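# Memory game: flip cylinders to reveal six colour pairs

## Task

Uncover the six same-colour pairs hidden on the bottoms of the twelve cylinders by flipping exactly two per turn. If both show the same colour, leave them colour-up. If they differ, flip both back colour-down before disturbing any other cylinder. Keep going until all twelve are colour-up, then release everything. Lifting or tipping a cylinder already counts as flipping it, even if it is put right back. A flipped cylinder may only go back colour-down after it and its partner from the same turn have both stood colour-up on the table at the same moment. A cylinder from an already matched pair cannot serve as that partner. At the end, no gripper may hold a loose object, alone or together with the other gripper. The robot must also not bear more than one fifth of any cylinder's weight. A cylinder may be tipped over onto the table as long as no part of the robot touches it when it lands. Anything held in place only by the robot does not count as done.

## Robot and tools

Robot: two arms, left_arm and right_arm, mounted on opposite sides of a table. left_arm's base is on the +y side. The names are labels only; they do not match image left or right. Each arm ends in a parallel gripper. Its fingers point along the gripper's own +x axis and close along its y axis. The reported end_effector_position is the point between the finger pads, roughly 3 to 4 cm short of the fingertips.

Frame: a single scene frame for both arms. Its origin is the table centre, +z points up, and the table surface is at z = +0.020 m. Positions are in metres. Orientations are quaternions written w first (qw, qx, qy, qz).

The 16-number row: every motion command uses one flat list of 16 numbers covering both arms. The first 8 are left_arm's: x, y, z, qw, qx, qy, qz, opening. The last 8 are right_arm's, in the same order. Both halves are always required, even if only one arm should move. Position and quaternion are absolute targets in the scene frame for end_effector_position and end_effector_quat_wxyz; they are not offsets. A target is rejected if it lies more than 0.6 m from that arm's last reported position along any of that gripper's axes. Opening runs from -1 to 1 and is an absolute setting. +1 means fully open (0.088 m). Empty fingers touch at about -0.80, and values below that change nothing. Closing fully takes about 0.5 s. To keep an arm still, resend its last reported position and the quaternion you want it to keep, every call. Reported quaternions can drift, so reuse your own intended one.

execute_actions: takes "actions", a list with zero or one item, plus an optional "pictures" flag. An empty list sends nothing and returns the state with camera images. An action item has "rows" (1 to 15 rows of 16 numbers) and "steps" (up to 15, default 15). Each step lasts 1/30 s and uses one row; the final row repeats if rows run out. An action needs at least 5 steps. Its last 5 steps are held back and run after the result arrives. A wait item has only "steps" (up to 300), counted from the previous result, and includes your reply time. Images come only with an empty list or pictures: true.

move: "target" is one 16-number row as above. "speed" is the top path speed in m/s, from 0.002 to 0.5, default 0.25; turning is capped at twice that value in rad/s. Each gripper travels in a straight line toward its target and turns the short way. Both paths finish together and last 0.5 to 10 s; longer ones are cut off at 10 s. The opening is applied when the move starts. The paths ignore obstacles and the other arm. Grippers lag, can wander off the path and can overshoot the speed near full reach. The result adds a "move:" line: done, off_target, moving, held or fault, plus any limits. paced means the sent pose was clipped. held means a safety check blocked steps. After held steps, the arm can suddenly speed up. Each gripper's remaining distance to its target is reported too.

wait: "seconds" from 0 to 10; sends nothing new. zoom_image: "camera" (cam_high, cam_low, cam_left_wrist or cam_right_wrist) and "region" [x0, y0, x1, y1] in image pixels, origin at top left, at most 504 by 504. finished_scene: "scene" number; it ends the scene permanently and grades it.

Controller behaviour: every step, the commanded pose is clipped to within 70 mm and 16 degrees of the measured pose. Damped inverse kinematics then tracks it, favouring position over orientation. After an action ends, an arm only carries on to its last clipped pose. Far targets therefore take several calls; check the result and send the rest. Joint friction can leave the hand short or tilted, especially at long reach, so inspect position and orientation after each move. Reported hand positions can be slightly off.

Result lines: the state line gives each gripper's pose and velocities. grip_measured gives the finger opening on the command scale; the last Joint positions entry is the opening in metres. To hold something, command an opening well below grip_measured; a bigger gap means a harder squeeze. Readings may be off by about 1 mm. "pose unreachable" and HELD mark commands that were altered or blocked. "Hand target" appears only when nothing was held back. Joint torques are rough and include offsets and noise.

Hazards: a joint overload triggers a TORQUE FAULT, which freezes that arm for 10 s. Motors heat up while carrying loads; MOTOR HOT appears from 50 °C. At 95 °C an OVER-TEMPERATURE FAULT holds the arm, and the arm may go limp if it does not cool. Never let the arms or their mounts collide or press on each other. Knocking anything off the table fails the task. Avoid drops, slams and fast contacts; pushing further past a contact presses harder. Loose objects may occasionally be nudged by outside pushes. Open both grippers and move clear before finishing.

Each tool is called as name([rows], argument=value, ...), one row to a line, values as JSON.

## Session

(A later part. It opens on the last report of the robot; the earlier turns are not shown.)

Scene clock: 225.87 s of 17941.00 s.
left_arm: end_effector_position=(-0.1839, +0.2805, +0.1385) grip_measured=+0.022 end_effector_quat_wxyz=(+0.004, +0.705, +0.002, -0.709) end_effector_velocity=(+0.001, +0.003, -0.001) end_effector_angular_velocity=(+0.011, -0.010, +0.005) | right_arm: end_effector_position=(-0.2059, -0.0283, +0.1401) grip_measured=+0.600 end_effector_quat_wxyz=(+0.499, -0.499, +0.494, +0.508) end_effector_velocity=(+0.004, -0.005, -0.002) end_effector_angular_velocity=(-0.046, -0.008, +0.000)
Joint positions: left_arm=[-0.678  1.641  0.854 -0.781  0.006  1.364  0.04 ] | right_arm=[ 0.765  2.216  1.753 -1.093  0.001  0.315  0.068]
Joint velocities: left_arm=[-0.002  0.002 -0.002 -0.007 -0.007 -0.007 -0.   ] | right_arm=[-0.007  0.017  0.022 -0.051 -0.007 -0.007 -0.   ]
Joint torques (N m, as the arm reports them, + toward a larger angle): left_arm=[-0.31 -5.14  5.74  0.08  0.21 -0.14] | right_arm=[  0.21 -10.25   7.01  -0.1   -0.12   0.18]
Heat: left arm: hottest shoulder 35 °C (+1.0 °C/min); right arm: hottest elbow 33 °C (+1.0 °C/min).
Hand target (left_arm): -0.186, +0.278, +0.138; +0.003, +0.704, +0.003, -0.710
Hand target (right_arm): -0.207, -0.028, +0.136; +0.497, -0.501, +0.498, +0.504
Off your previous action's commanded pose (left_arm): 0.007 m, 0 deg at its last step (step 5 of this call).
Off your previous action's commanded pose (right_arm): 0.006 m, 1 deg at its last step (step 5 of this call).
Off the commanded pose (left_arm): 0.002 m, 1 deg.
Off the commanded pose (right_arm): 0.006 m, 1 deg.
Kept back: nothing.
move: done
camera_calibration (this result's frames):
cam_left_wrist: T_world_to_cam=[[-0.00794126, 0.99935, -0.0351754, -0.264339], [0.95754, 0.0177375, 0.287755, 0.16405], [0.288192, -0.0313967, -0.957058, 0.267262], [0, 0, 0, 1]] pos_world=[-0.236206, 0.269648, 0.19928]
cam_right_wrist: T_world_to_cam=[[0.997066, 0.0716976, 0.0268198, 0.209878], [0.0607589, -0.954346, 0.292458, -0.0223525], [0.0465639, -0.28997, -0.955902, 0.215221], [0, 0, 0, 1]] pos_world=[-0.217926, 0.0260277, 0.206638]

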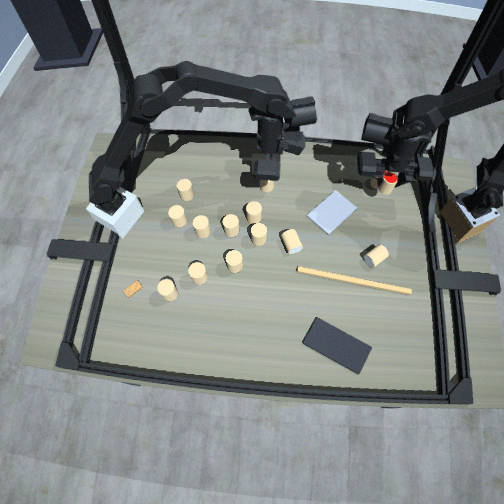

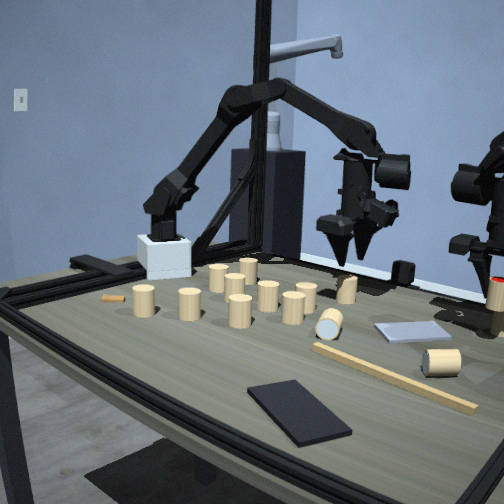

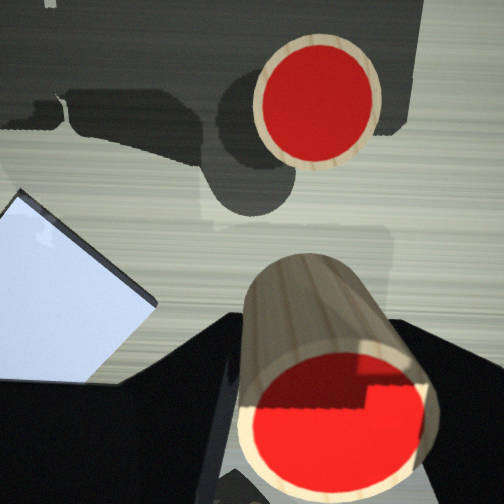

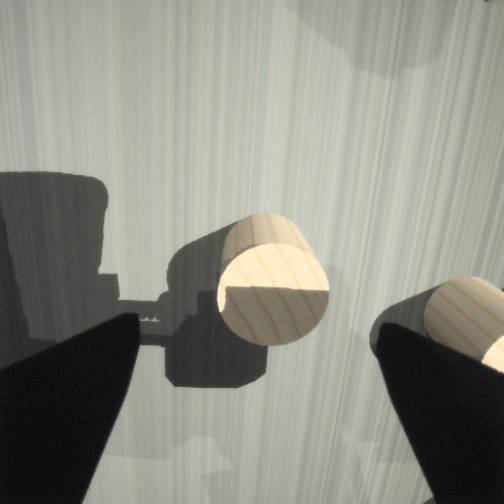

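move(target=[-0.185,0.28,0.063,0,0.707,0,-0.707,-0.3,-0.204,-0.03,0.064,0.5,-0.5,0.5,0.5,0.6], speed=0.15)

execute_actions([
  {"rows":[[-0.185,0.28,0.065,0,0.707,0,-0.707,0.6,-0.204,-0.03,0.064,0.5,-0.5,0.5,0.5,0.6]],"steps":15},
])

execute_actions([
  {"rows":[[-0.185,0.28,0.15,0,0.707,0,-0.707,0.6,-0.204,-0.03,0.064,0.5,-0.5,0.5,0.5,0.6]],"steps":15},
])

execute_actions([
  {"rows":[[-0.185,0.28,0.15,0,0.707,0,-0.707,0.6,-0.204,-0.03,0.064,0.5,-0.5,0.5,0.5,-0.3]],"steps":10},
])

execute_actions([
  {"rows":[[-0.185,0.28,0.15,0,0.707,0,-0.707,0.6,-0.204,-0.03,0.15,0.5,-0.5,0.5,0.5,-0.3]],"steps":15},
])

move(target=[-0.072,0.085,0.309,0.5,0.5,-0.5,-0.5,0.8,-0.07,-0.03,0.3,0.707,0,0,0.707,-0.3], speed=0.5)

move(target=[-0.072,0.011,0.307,0.5,0.5,-0.5,-0.5,0.8,-0.07,-0.03,0.3,0.707,0,0,0.707,-0.3])

execute_actions([
  {"rows":[[-0.072,0.011,0.307,0.5,0.5,-0.5,-0.5,-0.3,-0.07,-0.03,0.3,0.707,0,0,0.707,-0.3]],"steps":12},
])

execute_actions([
  {"rows":[[-0.072,0.011,0.307,0.5,0.5,-0.5,-0.5,-0.3,-0.07,-0.03,0.3,0.707,0,0,0.707,0.6]],"steps":8},
])

execute_actions([
  {"rows":[[-0.072,0.05,0.307,0.5,0.5,-0.5,-0.5,-0.3,-0.07,-0.07,0.3,0.707,0,0,0.707,0.6]],"steps":10},
])

Scene clock: 228.17 s of 17941.00 s.
left_arm: end_effector_position=(-0.1853, +0.2772, +0.0704) grip_measured=+0.019 end_effector_quat_wxyz=(+0.006, +0.705, -0.003, -0.709) end_effector_velocity=(+0.002, -0.005, +0.000) end_effector_angular_velocity=(-0.026, -0.017, +0.005) | right_arm: end_effector_position=(-0.2059, -0.0278, +0.0722) grip_measured=+0.600 end_effector_quat_wxyz=(+0.501, -0.496, +0.495, +0.508) end_effector_velocity=(+0.001, -0.003, -0.002) end_effector_angular_velocity=(-0.014, +0.003, +0.005)
Joint positions: left_arm=[-0.682  1.84   0.744 -0.462  0.003  1.364  0.04 ] | right_arm=[ 0.764  2.306  1.621 -0.868  0.001  0.32   0.068]
Joint velocities: left_arm=[-0.002 -0.002 -0.002  0.022 -0.022 -0.007 -0.   ] | right_arm=[-0.002  0.002 -0.002 -0.007 -0.007 -0.007 -0.   ]
Joint torques (N m, as the arm reports them, + toward a larger angle): left_arm=[-0.24 -3.25  3.06  1.59 -0.06  0.02] | right_arm=[ -0.32 -10.67   4.38   0.32  -0.05   0.19]
Heat: left arm: hottest shoulder 35 °C (+0.0 °C/min); right arm: hottest elbow 33 °C (+1.0 °C/min).
Hand target (left_arm): -0.185, +0.280, +0.063; -0.000, +0.707, +0.000, -0.707
Hand target (right_arm): -0.204, -0.031, +0.064; +0.500, -0.500, +0.500, +0.500
Off the commanded pose (left_arm): 0.008 m, 1 deg.
Off the commanded pose (right_arm): 0.009 m, 1 deg.
Kept back: nothing.
move: off_target (right_arm)
camera_calibration (this result's frames):
cam_left_wrist: T_world_to_cam=[[-0.00411879, 0.998993, -0.044674, -0.261942], [0.957378, 0.0168418, 0.288348, 0.185196], [0.28881, -0.0415822, -0.956483, 0.205249], [0, 0, 0, 1]] pos_world=[-0.237659, 0.267094, 0.131214]
cam_right_wrist: T_world_to_cam=[[0.997468, 0.0663161, 0.0256853, 0.211742], [0.0560456, -0.955351, 0.290108, -0.00281605], [0.0437773, -0.287934, -0.956649, 0.149958], [0, 0, 0, 1]] pos_world=[-0.217613, 0.0264456, 0.138835]

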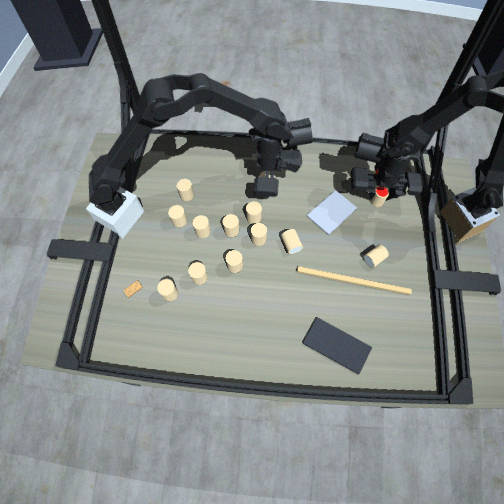

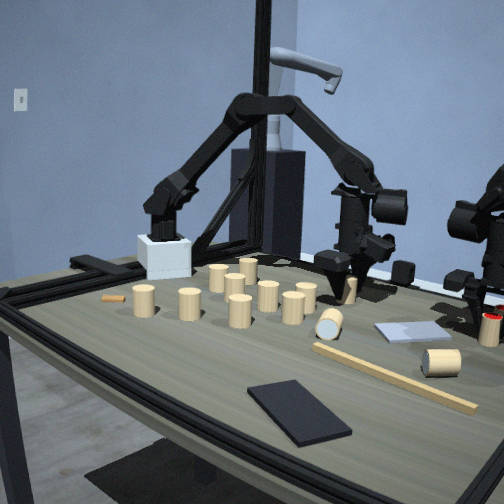

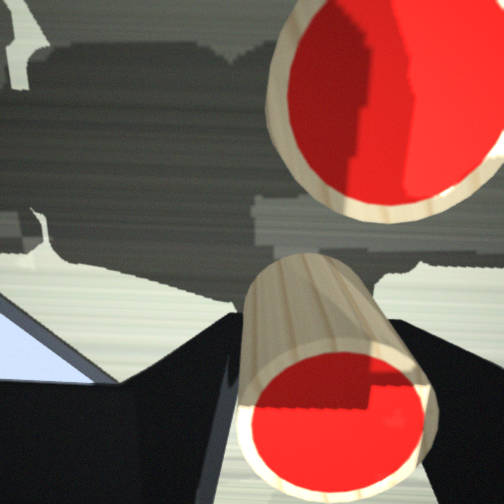

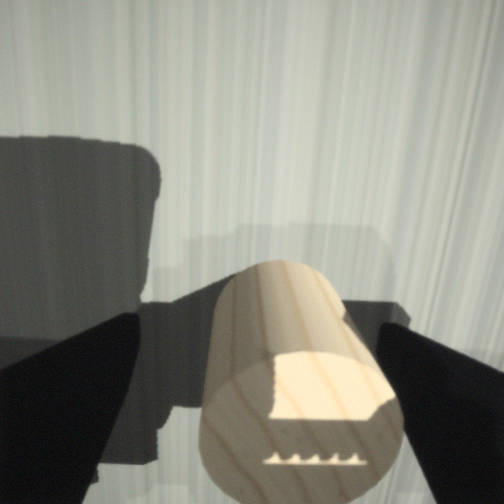

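Scene clock: 228.50 s of 17941.00 s.
left_arm: end_effector_position=(-0.1856, +0.2757, +0.0684) grip_measured=+0.547 end_effector_quat_wxyz=(+0.007, +0.705, -0.004, -0.709) end_effector_velocity=(+0.002, +0.005, +0.000) end_effector_angular_velocity=(+0.020, -0.012, -0.010) | right_arm: end_effector_position=(-0.2059, -0.0278, +0.0716) grip_measured=+0.600 end_effector_quat_wxyz=(+0.501, -0.497, +0.495, +0.508) end_effector_velocity=(+0.001, -0.002, -0.002) end_effector_angular_velocity=(-0.014, +0.003, +0.005)
Joint positions: left_arm=[-0.682  1.848  0.743 -0.448  0.003  1.364  0.066] | right_arm=[ 0.764  2.307  1.621 -0.867  0.001  0.32   0.068]
Joint velocities: left_arm=[-0.002 -0.002 -0.002 -0.022 -0.007  0.007  0.022] | right_arm=[-0.002  0.007  0.002 -0.007 -0.007 -0.007 -0.   ]
Joint torques (N m, as the arm reports them, + toward a larger angle): left_arm=[-0.25 -5.48  3.31  0.22 -0.02  0.05] | right_arm=[ -0.31 -10.46   4.91   0.28  -0.05   0.19]
Heat: left arm: hottest shoulder 35 °C (+0.0 °C/min); right arm: hottest elbow 33 °C (+1.0 °C/min).
Steps of this call (steps 1 to 10: the first 10 steps of this action). Readings (end_effector_position):
1: left_arm (-0.1853, +0.2771, +0.0703) | right_arm (-0.2059, -0.0278, +0.0720)
2: left_arm (-0.1853, +0.2767, +0.0703) | right_arm (-0.2060, -0.0277, +0.0720)
4: left_arm (-0.1857, +0.2749, +0.0691) | right_arm (-0.2060, -0.0277, +0.0720)
8: left_arm (-0.1856, +0.2757, +0.0684) | right_arm (-0.2059, -0.0278, +0.0717)
10: the state above

Scene clock: 229.00 s of 17941.00 s.
left_arm: end_effector_position=(-0.1848, +0.2787, +0.1409) grip_measured=+0.599 end_effector_quat_wxyz=(+0.003, +0.706, -0.000, -0.708) end_effector_velocity=(+0.009, +0.042, +0.052) end_effector_angular_velocity=(+0.183, -0.045, +0.005) | right_arm: end_effector_position=(-0.2059, -0.0278, +0.0716) grip_measured=+0.600 end_effector_quat_wxyz=(+0.501, -0.497, +0.495, +0.507) end_effector_velocity=(+0.000, -0.001, +0.002) end_effector_angular_velocity=(-0.005, +0.006, -0.010)
Joint positions: left_arm=[-0.682  1.641  0.865 -0.789  0.002  1.364  0.068] | right_arm=[ 0.764  2.307  1.621 -0.867  0.001  0.32   0.068]
Joint velocities: left_arm=[-0.002 -0.12   0.11  -0.418 -0.007 -0.007  0.   ] | right_arm=[-0.002 -0.007 -0.002 -0.007 -0.007  0.007 -0.   ]
Joint torques (N m, as the arm reports them, + toward a larger angle): left_arm=[-0.16 -7.14  4.99  0.16 -0.01  0.  ] | right_arm=[ -0.31 -10.44   4.93   0.27  -0.06   0.18]
Heat: left arm: hottest shoulder 35 °C (+0.0 °C/min); right arm: hottest elbow 33 °C (+1.0 °C/min).
Off your previous action's commanded pose (left_arm): 0.006 m, 1 deg at its last step (step 5 of this call).
Off your previous action's commanded pose (right_arm): 0.008 m, 1 deg at its last step (step 5 of this call).
Steps of this call (steps 1 to 5: the last 5 steps of your previous action; steps 6 to 15: the first 10 steps of this action). Readings (end_effector_position):
6: left_arm (-0.1848, +0.2790, +0.0744) | right_arm (-0.2059, -0.0278, +0.0716)
7: left_arm (-0.1834, +0.2857, +0.0827) | right_arm (-0.2059, -0.0278, +0.0716)
9: left_arm (-0.1832, +0.2866, +0.1037) | right_arm (-0.2059, -0.0278, +0.0716)
13: left_arm (-0.1851, +0.2773, +0.1353) | right_arm (-0.2059, -0.0278, +0.0716)
15: the state above

Scene clock: 229.33 s of 17941.00 s.
left_arm: end_effector_position=(-0.1840, +0.2834, +0.1452) grip_measured=+0.600 end_effector_quat_wxyz=(-0.004, +0.707, +0.007, -0.707) end_effector_velocity=(+0.000, -0.002, +0.004) end_effector_angular_velocity=(-0.013, -0.005, -0.010) | right_arm: end_effector_position=(-0.2055, -0.0277, +0.0714) grip_measured=+0.016 end_effector_quat_wxyz=(+0.501, -0.497, +0.495, +0.507) end_effector_velocity=(-0.026, -0.008, +0.000) end_effector_angular_velocity=(-0.061, +0.204, -0.016)
Joint positions: left_arm=[-0.682  1.631  0.874 -0.83   0.002  1.364  0.068] | right_arm=[ 0.764  2.307  1.621 -0.867  0.002  0.32   0.04 ]
Joint velocities: left_arm=[-0.002 -0.012  0.007 -0.007 -0.007  0.007 -0.   ] | right_arm=[-0.012 -0.002 -0.002  0.007 -0.212  0.007 -0.175]
Joint torques (N m, as the arm reports them, + toward a larger angle): left_arm=[-0.26 -7.46  5.68  0.16  0.    0.07] | right_arm=[ -0.22 -10.44   4.97   0.26  -0.12   0.18]
Heat: left arm: hottest shoulder 35 °C (+0.0 °C/min); right arm: hottest elbow 33 °C (+1.0 °C/min).
Off your previous action's commanded pose (left_arm): 0.007 m, 1 deg at its last step (step 5 of this call).
Off your previous action's commanded pose (right_arm): 0.008 m, 1 deg at its last step (step 5 of this call).
Steps of this call (steps 1 to 5: the last 5 steps of your previous action; steps 6 to 10: the first 5 steps of this action). Readings (end_effector_position):
6: left_arm (-0.1839, +0.2835, +0.1441) | right_arm (-0.2059, -0.0278, +0.0714)
7: left_arm (-0.1839, +0.2835, +0.1444) | right_arm (-0.2059, -0.0278, +0.0714)
9: left_arm (-0.1840, +0.2834, +0.1450) | right_arm (-0.2057, -0.0278, +0.0714)
10: the state above

Scene clock: 229.83 s of 17941.00 s.
left_arm: end_effector_position=(-0.1839, +0.2835, +0.1456) grip_measured=+0.600 end_effector_quat_wxyz=(-0.005, +0.708, +0.007, -0.707) end_effector_velocity=(+0.002, +0.002, +0.000) end_effector_angular_velocity=(+0.006, -0.009, +0.010) | right_arm: end_effector_position=(-0.2052, -0.0282, +0.1448) grip_measured=+0.022 end_effector_quat_wxyz=(+0.501, -0.498, +0.496, +0.505) end_effector_velocity=(+0.002, +0.001, +0.068) end_effector_angular_velocity=(-0.009, -0.011, +0.005)
Joint positions: left_arm=[-0.682  1.631  0.876 -0.832  0.002  1.364  0.068] | right_arm=[ 0.764  2.214  1.77  -1.114  0.002  0.32   0.04 ]
Joint velocities: left_arm=[ 0.002 -0.002 -0.002 -0.007 -0.007 -0.007  0.   ] | right_arm=[-0.002 -0.046  0.198 -0.256  0.007 -0.007  0.   ]
Joint torques (N m, as the arm reports them, + toward a larger angle): left_arm=[-0.15 -7.34  5.89  0.12 -0.07  0.1 ] | right_arm=[ -0.24 -11.78   5.8   -0.21  -0.11   0.16]
Heat: left arm: hottest shoulder 35 °C (+0.0 °C/min); right arm: hottest elbow 33 °C (+1.0 °C/min).
Off your previous action's commanded pose (left_arm): 0.006 m, 1 deg at its last step (step 5 of this call).
Off your previous action's commanded pose (right_arm): 0.008 m, 1 deg at its last step (step 5 of this call).
Steps of this call (steps 1 to 5: the last 5 steps of your previous action; steps 6 to 15: the first 10 steps of this action). Readings (end_effector_position):
6: left_arm (-0.1839, +0.2836, +0.1455) | right_arm (-0.2047, -0.0295, +0.0766)
7: left_arm (-0.1839, +0.2836, +0.1455) | right_arm (-0.2029, -0.0349, +0.0826)
9: left_arm (-0.1839, +0.2835, +0.1456) | right_arm (-0.2018, -0.0379, +0.0999)
13: left_arm (-0.1839, +0.2835, +0.1456) | right_arm (-0.2048, -0.0293, +0.1364)
15: the state above

Scene clock: 232.43 s of 17941.00 s.
left_arm: end_effector_position=(-0.0727, +0.0894, +0.3112) grip_measured=+0.800 end_effector_quat_wxyz=(+0.495, +0.501, -0.505, -0.499) end_effector_velocity=(+0.002, +0.000, +0.003) end_effector_angular_velocity=(-0.017, +0.004, +0.010) | right_arm: end_effector_position=(-0.0714, -0.0283, +0.3053) grip_measured=+0.022 end_effector_quat_wxyz=(+0.711, +0.005, -0.003, +0.704) end_effector_velocity=(+0.000, -0.001, -0.002) end_effector_angular_velocity=(-0.003, -0.007, -0.005)
Joint positions: left_arm=[-0.271  1.676  0.665  1.01   0.217  1.583  0.078] | right_arm=[0.456 1.474 0.532 0.952 0.03  0.003 0.04 ]
Joint velocities: left_arm=[ 0.002  0.002 -0.002  0.022 -0.007 -0.007 -0.   ] | right_arm=[ 0.002  0.002 -0.007  0.007  0.007 -0.007  0.   ]
Joint torques (N m, as the arm reports them, + toward a larger angle): left_arm=[ 0.22 -6.04  6.46  1.78  0.12 -0.12] | right_arm=[-0.25 -5.51  5.05  1.64 -0.11 -0.21]
Heat: left arm: hottest shoulder 34 °C (+0.0 °C/min); right arm: hottest shoulder 33 °C (+0.0 °C/min).
Hand target (left_arm): -0.071, +0.087, +0.311; +0.496, +0.500, -0.505, -0.499
Hand target (right_arm): -0.071, -0.029, +0.299; +0.711, -0.001, -0.000, +0.704
Off your previous action's commanded pose (left_arm): 0.006 m, 1 deg at its last step (step 5 of this call).
Off your previous action's commanded pose (right_arm): 0.003 m, 0 deg at its last step (step 5 of this call).
Off the commanded pose (left_arm): 0.005 m, 1 deg.
Off the commanded pose (right_arm): 0.006 m, 1 deg.
Kept back: nothing.
move: done
camera_calibration (this result's frames):
cam_left_wrist: T_world_to_cam=[[0.012452, -0.0328348, -0.999383, 0.327387], [0.958313, 0.28571, 0.00255326, 0.076126], [0.28545, -0.957753, 0.0350237, 0.168444], [0, 0, 0, 1]] pos_world=[-0.125112, 0.150328, 0.321091]
cam_right_wrist: T_world_to_cam=[[0.997685, -0.0404393, 0.0546786, 0.0597609], [0.0402349, -0.297224, -0.95396, 0.318852], [0.0548292, 0.953951, -0.294908, 0.200882], [0, 0, 0, 1]] pos_world=[-0.0834657, -0.094445, 0.360146]

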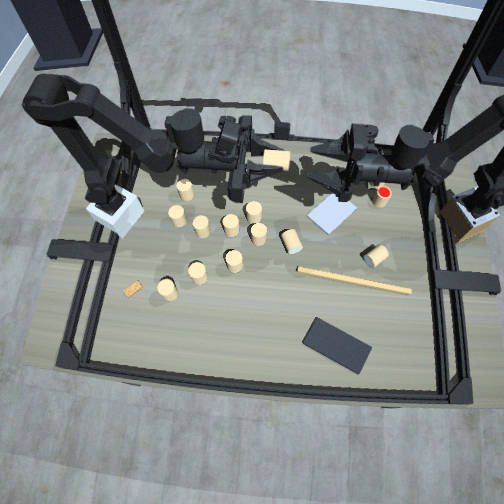

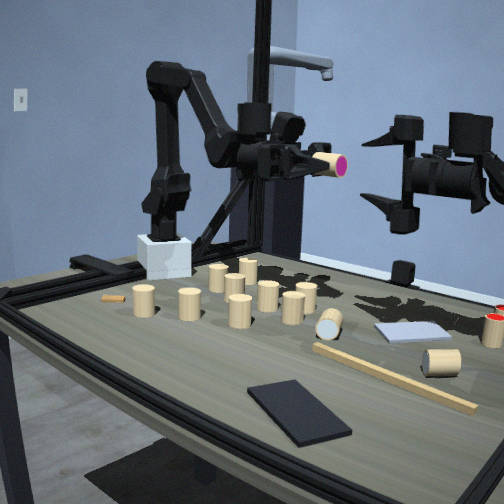

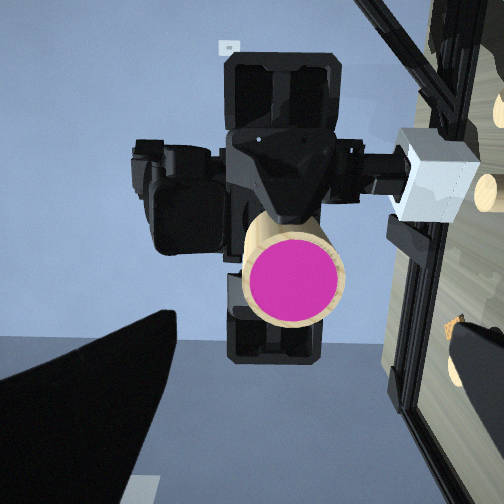

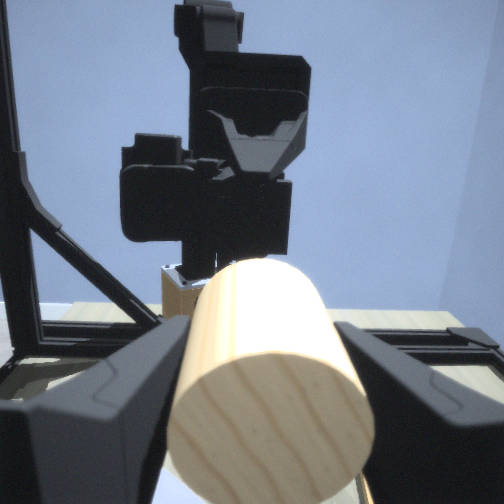

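Scene clock: 233.40 s of 17941.00 s.
left_arm: end_effector_position=(-0.0717, +0.0148, +0.3103) grip_measured=+0.800 end_effector_quat_wxyz=(+0.501, +0.499, -0.503, -0.497) end_effector_velocity=(+0.002, -0.003, -0.003) end_effector_angular_velocity=(+0.017, +0.025, +0.019) | right_arm: end_effector_position=(-0.0707, -0.0288, +0.3042) grip_measured=+0.022 end_effector_quat_wxyz=(+0.707, +0.004, -0.002, +0.707) end_effector_velocity=(-0.002, -0.001, +0.002) end_effector_angular_velocity=(+0.007, -0.007, +0.019)
Joint positions: left_arm=[-0.313  1.92   0.973  0.954  0.167  1.574  0.078] | right_arm=[0.447 1.474 0.529 0.953 0.011 0.003 0.04 ]
Joint velocities: left_arm=[-0.002  0.007  0.012 -0.022 -0.022 -0.022 -0.   ] | right_arm=[-0.002 -0.002 -0.002  0.007 -0.022 -0.007 -0.   ]
Joint torques (N m, as the arm reports them, + toward a larger angle): left_arm=[-0.14 -8.16  6.86  1.57 -0.1  -0.15] | right_arm=[-0.31 -6.19  5.02  1.65 -0.14 -0.12]
Heat: left arm: hottest shoulder 34 °C (+0.0 °C/min); right arm: hottest shoulder 33 °C (+0.0 °C/min).
Hand target (left_arm): -0.072, +0.011, +0.307; +0.500, +0.500, -0.500, -0.500
Hand target (right_arm): -0.070, -0.030, +0.300; +0.707, +0.000, -0.000, +0.707
Off the commanded pose (left_arm): 0.005 m, 0 deg.
Off the commanded pose (right_arm): 0.004 m, 1 deg.
Kept back: nothing.
move: done
camera_calibration (this result's frames):
cam_left_wrist: T_world_to_cam=[[0.0044075, -0.0398687, -0.999195, 0.323471], [0.955981, 0.293333, -0.00748734, 0.0993266], [0.293395, -0.955179, 0.0394066, 0.0958546], [0, 0, 0, 1]] pos_world=[-0.124503, 0.075319, 0.320177]
cam_right_wrist: T_world_to_cam=[[0.998024, -0.0304176, 0.0549728, 0.0592789], [0.0433951, -0.298989, -0.953269, 0.317526], [0.0454324, 0.953772, -0.297078, 0.200979], [0, 0, 0, 1]] pos_world=[-0.0820718, -0.0949485, 0.359135]

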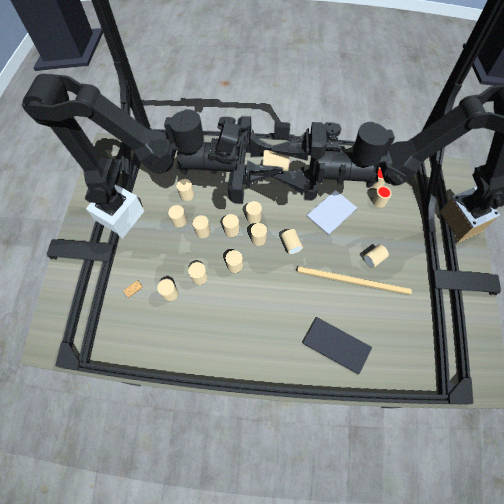

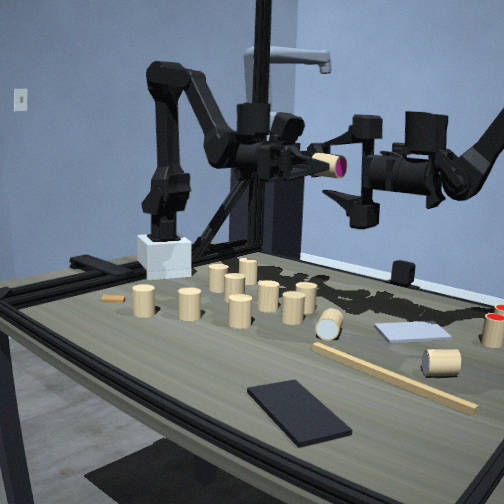

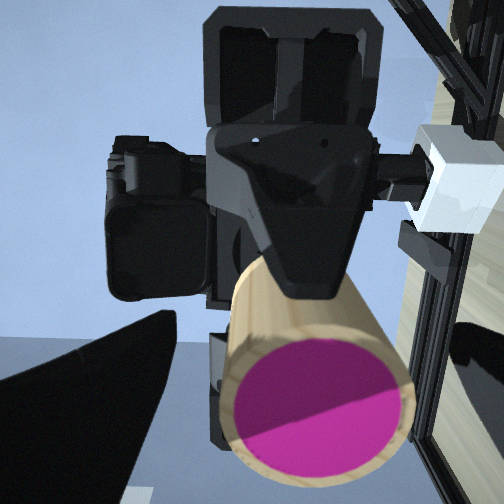

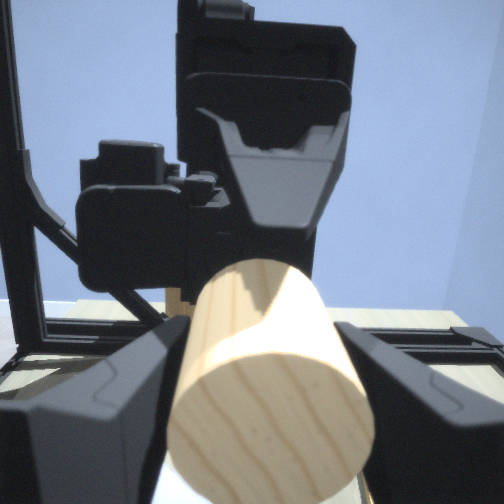

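Scene clock: 233.63 s of 17941.00 s.
left_arm: end_effector_position=(-0.0716, +0.0142, +0.3111) grip_measured=+0.014 end_effector_quat_wxyz=(+0.501, +0.499, -0.503, -0.497) end_effector_velocity=(+0.001, -0.008, -0.008) end_effector_angular_velocity=(+0.084, +0.007, +0.005) | right_arm: end_effector_position=(-0.0707, -0.0291, +0.3033) grip_measured=+0.022 end_effector_quat_wxyz=(+0.707, +0.003, -0.001, +0.707) end_effector_velocity=(-0.000, -0.006, -0.002) end_effector_angular_velocity=(+0.032, -0.022, +0.005)
Joint positions: left_arm=[-0.313  1.92   0.976  0.952  0.167  1.574  0.04 ] | right_arm=[0.447 1.474 0.527 0.953 0.011 0.003 0.04 ]
Joint velocities: left_arm=[-0.002 -0.002  0.051 -0.139 -0.007  0.007  0.04 ] | right_arm=[-0.002  0.007 -0.042  0.081 -0.007 -0.022 -0.   ]
Joint torques (N m, as the arm reports them, + toward a larger angle): left_arm=[-0.28 -7.92  6.32  1.54 -0.09 -0.17] | right_arm=[-0.29 -6.3   5.54  1.54 -0.12 -0.13]
Heat: left arm: hottest shoulder 34 °C (+0.0 °C/min); right arm: hottest shoulder 33 °C (+0.0 °C/min).
Steps of this call (steps 1 to 7: the first 7 steps of this action). Readings (end_effector_position):
1: left_arm (-0.0717, +0.0147, +0.3102) | right_arm (-0.0707, -0.0289, +0.3040)
2: left_arm (-0.0717, +0.0146, +0.3102) | right_arm (-0.0707, -0.0289, +0.3040)
4: left_arm (-0.0717, +0.0146, +0.3103) | right_arm (-0.0707, -0.0289, +0.3040)
7: the state above

Scene clock: 233.90 s of 17941.00 s.
left_arm: end_effector_position=(-0.0716, +0.0139, +0.3117) grip_measured=+0.019 end_effector_quat_wxyz=(+0.501, +0.499, -0.503, -0.497) end_effector_velocity=(-0.000, -0.000, +0.007) end_effector_angular_velocity=(-0.026, +0.003, +0.005) | right_arm: end_effector_position=(-0.0707, -0.0294, +0.3029) grip_measured=+0.076 end_effector_quat_wxyz=(+0.707, +0.003, -0.001, +0.707) end_effector_velocity=(-0.000, -0.001, +0.002) end_effector_angular_velocity=(+0.007, +0.007, +0.005)
Joint positions: left_arm=[-0.313  1.92   0.978  0.951  0.167  1.574  0.04 ] | right_arm=[0.447 1.474 0.526 0.954 0.011 0.003 0.043]
Joint velocities: left_arm=[-0.002 -0.002  0.002  0.022 -0.007 -0.007 -0.   ] | right_arm=[-0.002 -0.002 -0.002  0.007 -0.007  0.007  0.112]
Joint torques (N m, as the arm reports them, + toward a larger angle): left_arm=[-0.22 -7.95  6.42  1.52 -0.08 -0.19] | right_arm=[-0.29 -6.17  5.44  1.57 -0.12 -0.11]
Heat: left arm: hottest shoulder 34 °C (+0.0 °C/min); right arm: hottest shoulder 33 °C (+0.0 °C/min).
Off your previous action's commanded pose (left_arm): 0.006 m, 1 deg at its last step (step 5 of this call).
Off your previous action's commanded pose (right_arm): 0.003 m, 0 deg at its last step (step 5 of this call).
Steps of this call (steps 1 to 5: the last 5 steps of your previous action; steps 6 to 8: the first 3 steps of this action). Readings (end_effector_position):
6: left_arm (-0.0716, +0.0139, +0.3118) | right_arm (-0.0707, -0.0294, +0.3029)
7: left_arm (-0.0716, +0.0139, +0.3118) | right_arm (-0.0707, -0.0294, +0.3029)
8: the state above

Scene clock: 234.23 s of 17941.00 s.
left_arm: end_effector_position=(-0.0724, +0.0356, +0.3034) grip_measured=+0.019 end_effector_quat_wxyz=(+0.498, +0.502, -0.498, -0.502) end_effector_velocity=(+0.008, +0.099, -0.032) end_effector_angular_velocity=(+0.084, +0.008, +0.034) | right_arm: end_effector_position=(-0.0704, -0.0556, +0.3012) grip_measured=+0.577 end_effector_quat_wxyz=(+0.707, +0.003, -0.001, +0.707) end_effector_velocity=(-0.003, -0.104, +0.012) end_effector_angular_velocity=(+0.032, -0.007, +0.024)
Joint positions: left_arm=[-0.305  1.866  0.876  0.981  0.174  1.574  0.04 ] | right_arm=[0.447 1.364 0.43  0.94  0.011 0.003 0.067]
Joint velocities: left_arm=[ 0.056 -0.261 -0.442  0.095  0.022  0.007 -0.   ] | right_arm=[ 0.002 -0.51  -0.339 -0.139 -0.022 -0.007  0.01 ]
Joint torques (N m, as the arm reports them, + toward a larger angle): left_arm=[  0.04 -11.08   4.92   1.97   0.11  -0.14] | right_arm=[-0.16 -6.27  5.18  1.18 -0.08 -0.12]
Heat: left arm: hottest shoulder 35 °C (+1.0 °C/min); right arm: hottest shoulder 33 °C (+0.0 °C/min).
Off your previous action's commanded pose (left_arm): 0.004 m, 0 deg at its last step (step 5 of this call).
Off your previous action's commanded pose (right_arm): 0.003 m, 0 deg at its last step (step 5 of this call).
Steps of this call (steps 1 to 5: the last 5 steps of your previous action; steps 6 to 10: the first 5 steps of this action). Readings (end_effector_position):
6: left_arm (-0.0718, +0.0165, +0.3092) | right_arm (-0.0707, -0.0333, +0.3030)
7: left_arm (-0.0721, +0.0218, +0.3079) | right_arm (-0.0706, -0.0399, +0.3018)
9: left_arm (-0.0726, +0.0320, +0.3046) | right_arm (-0.0705, -0.0518, +0.3011)
10: the state above


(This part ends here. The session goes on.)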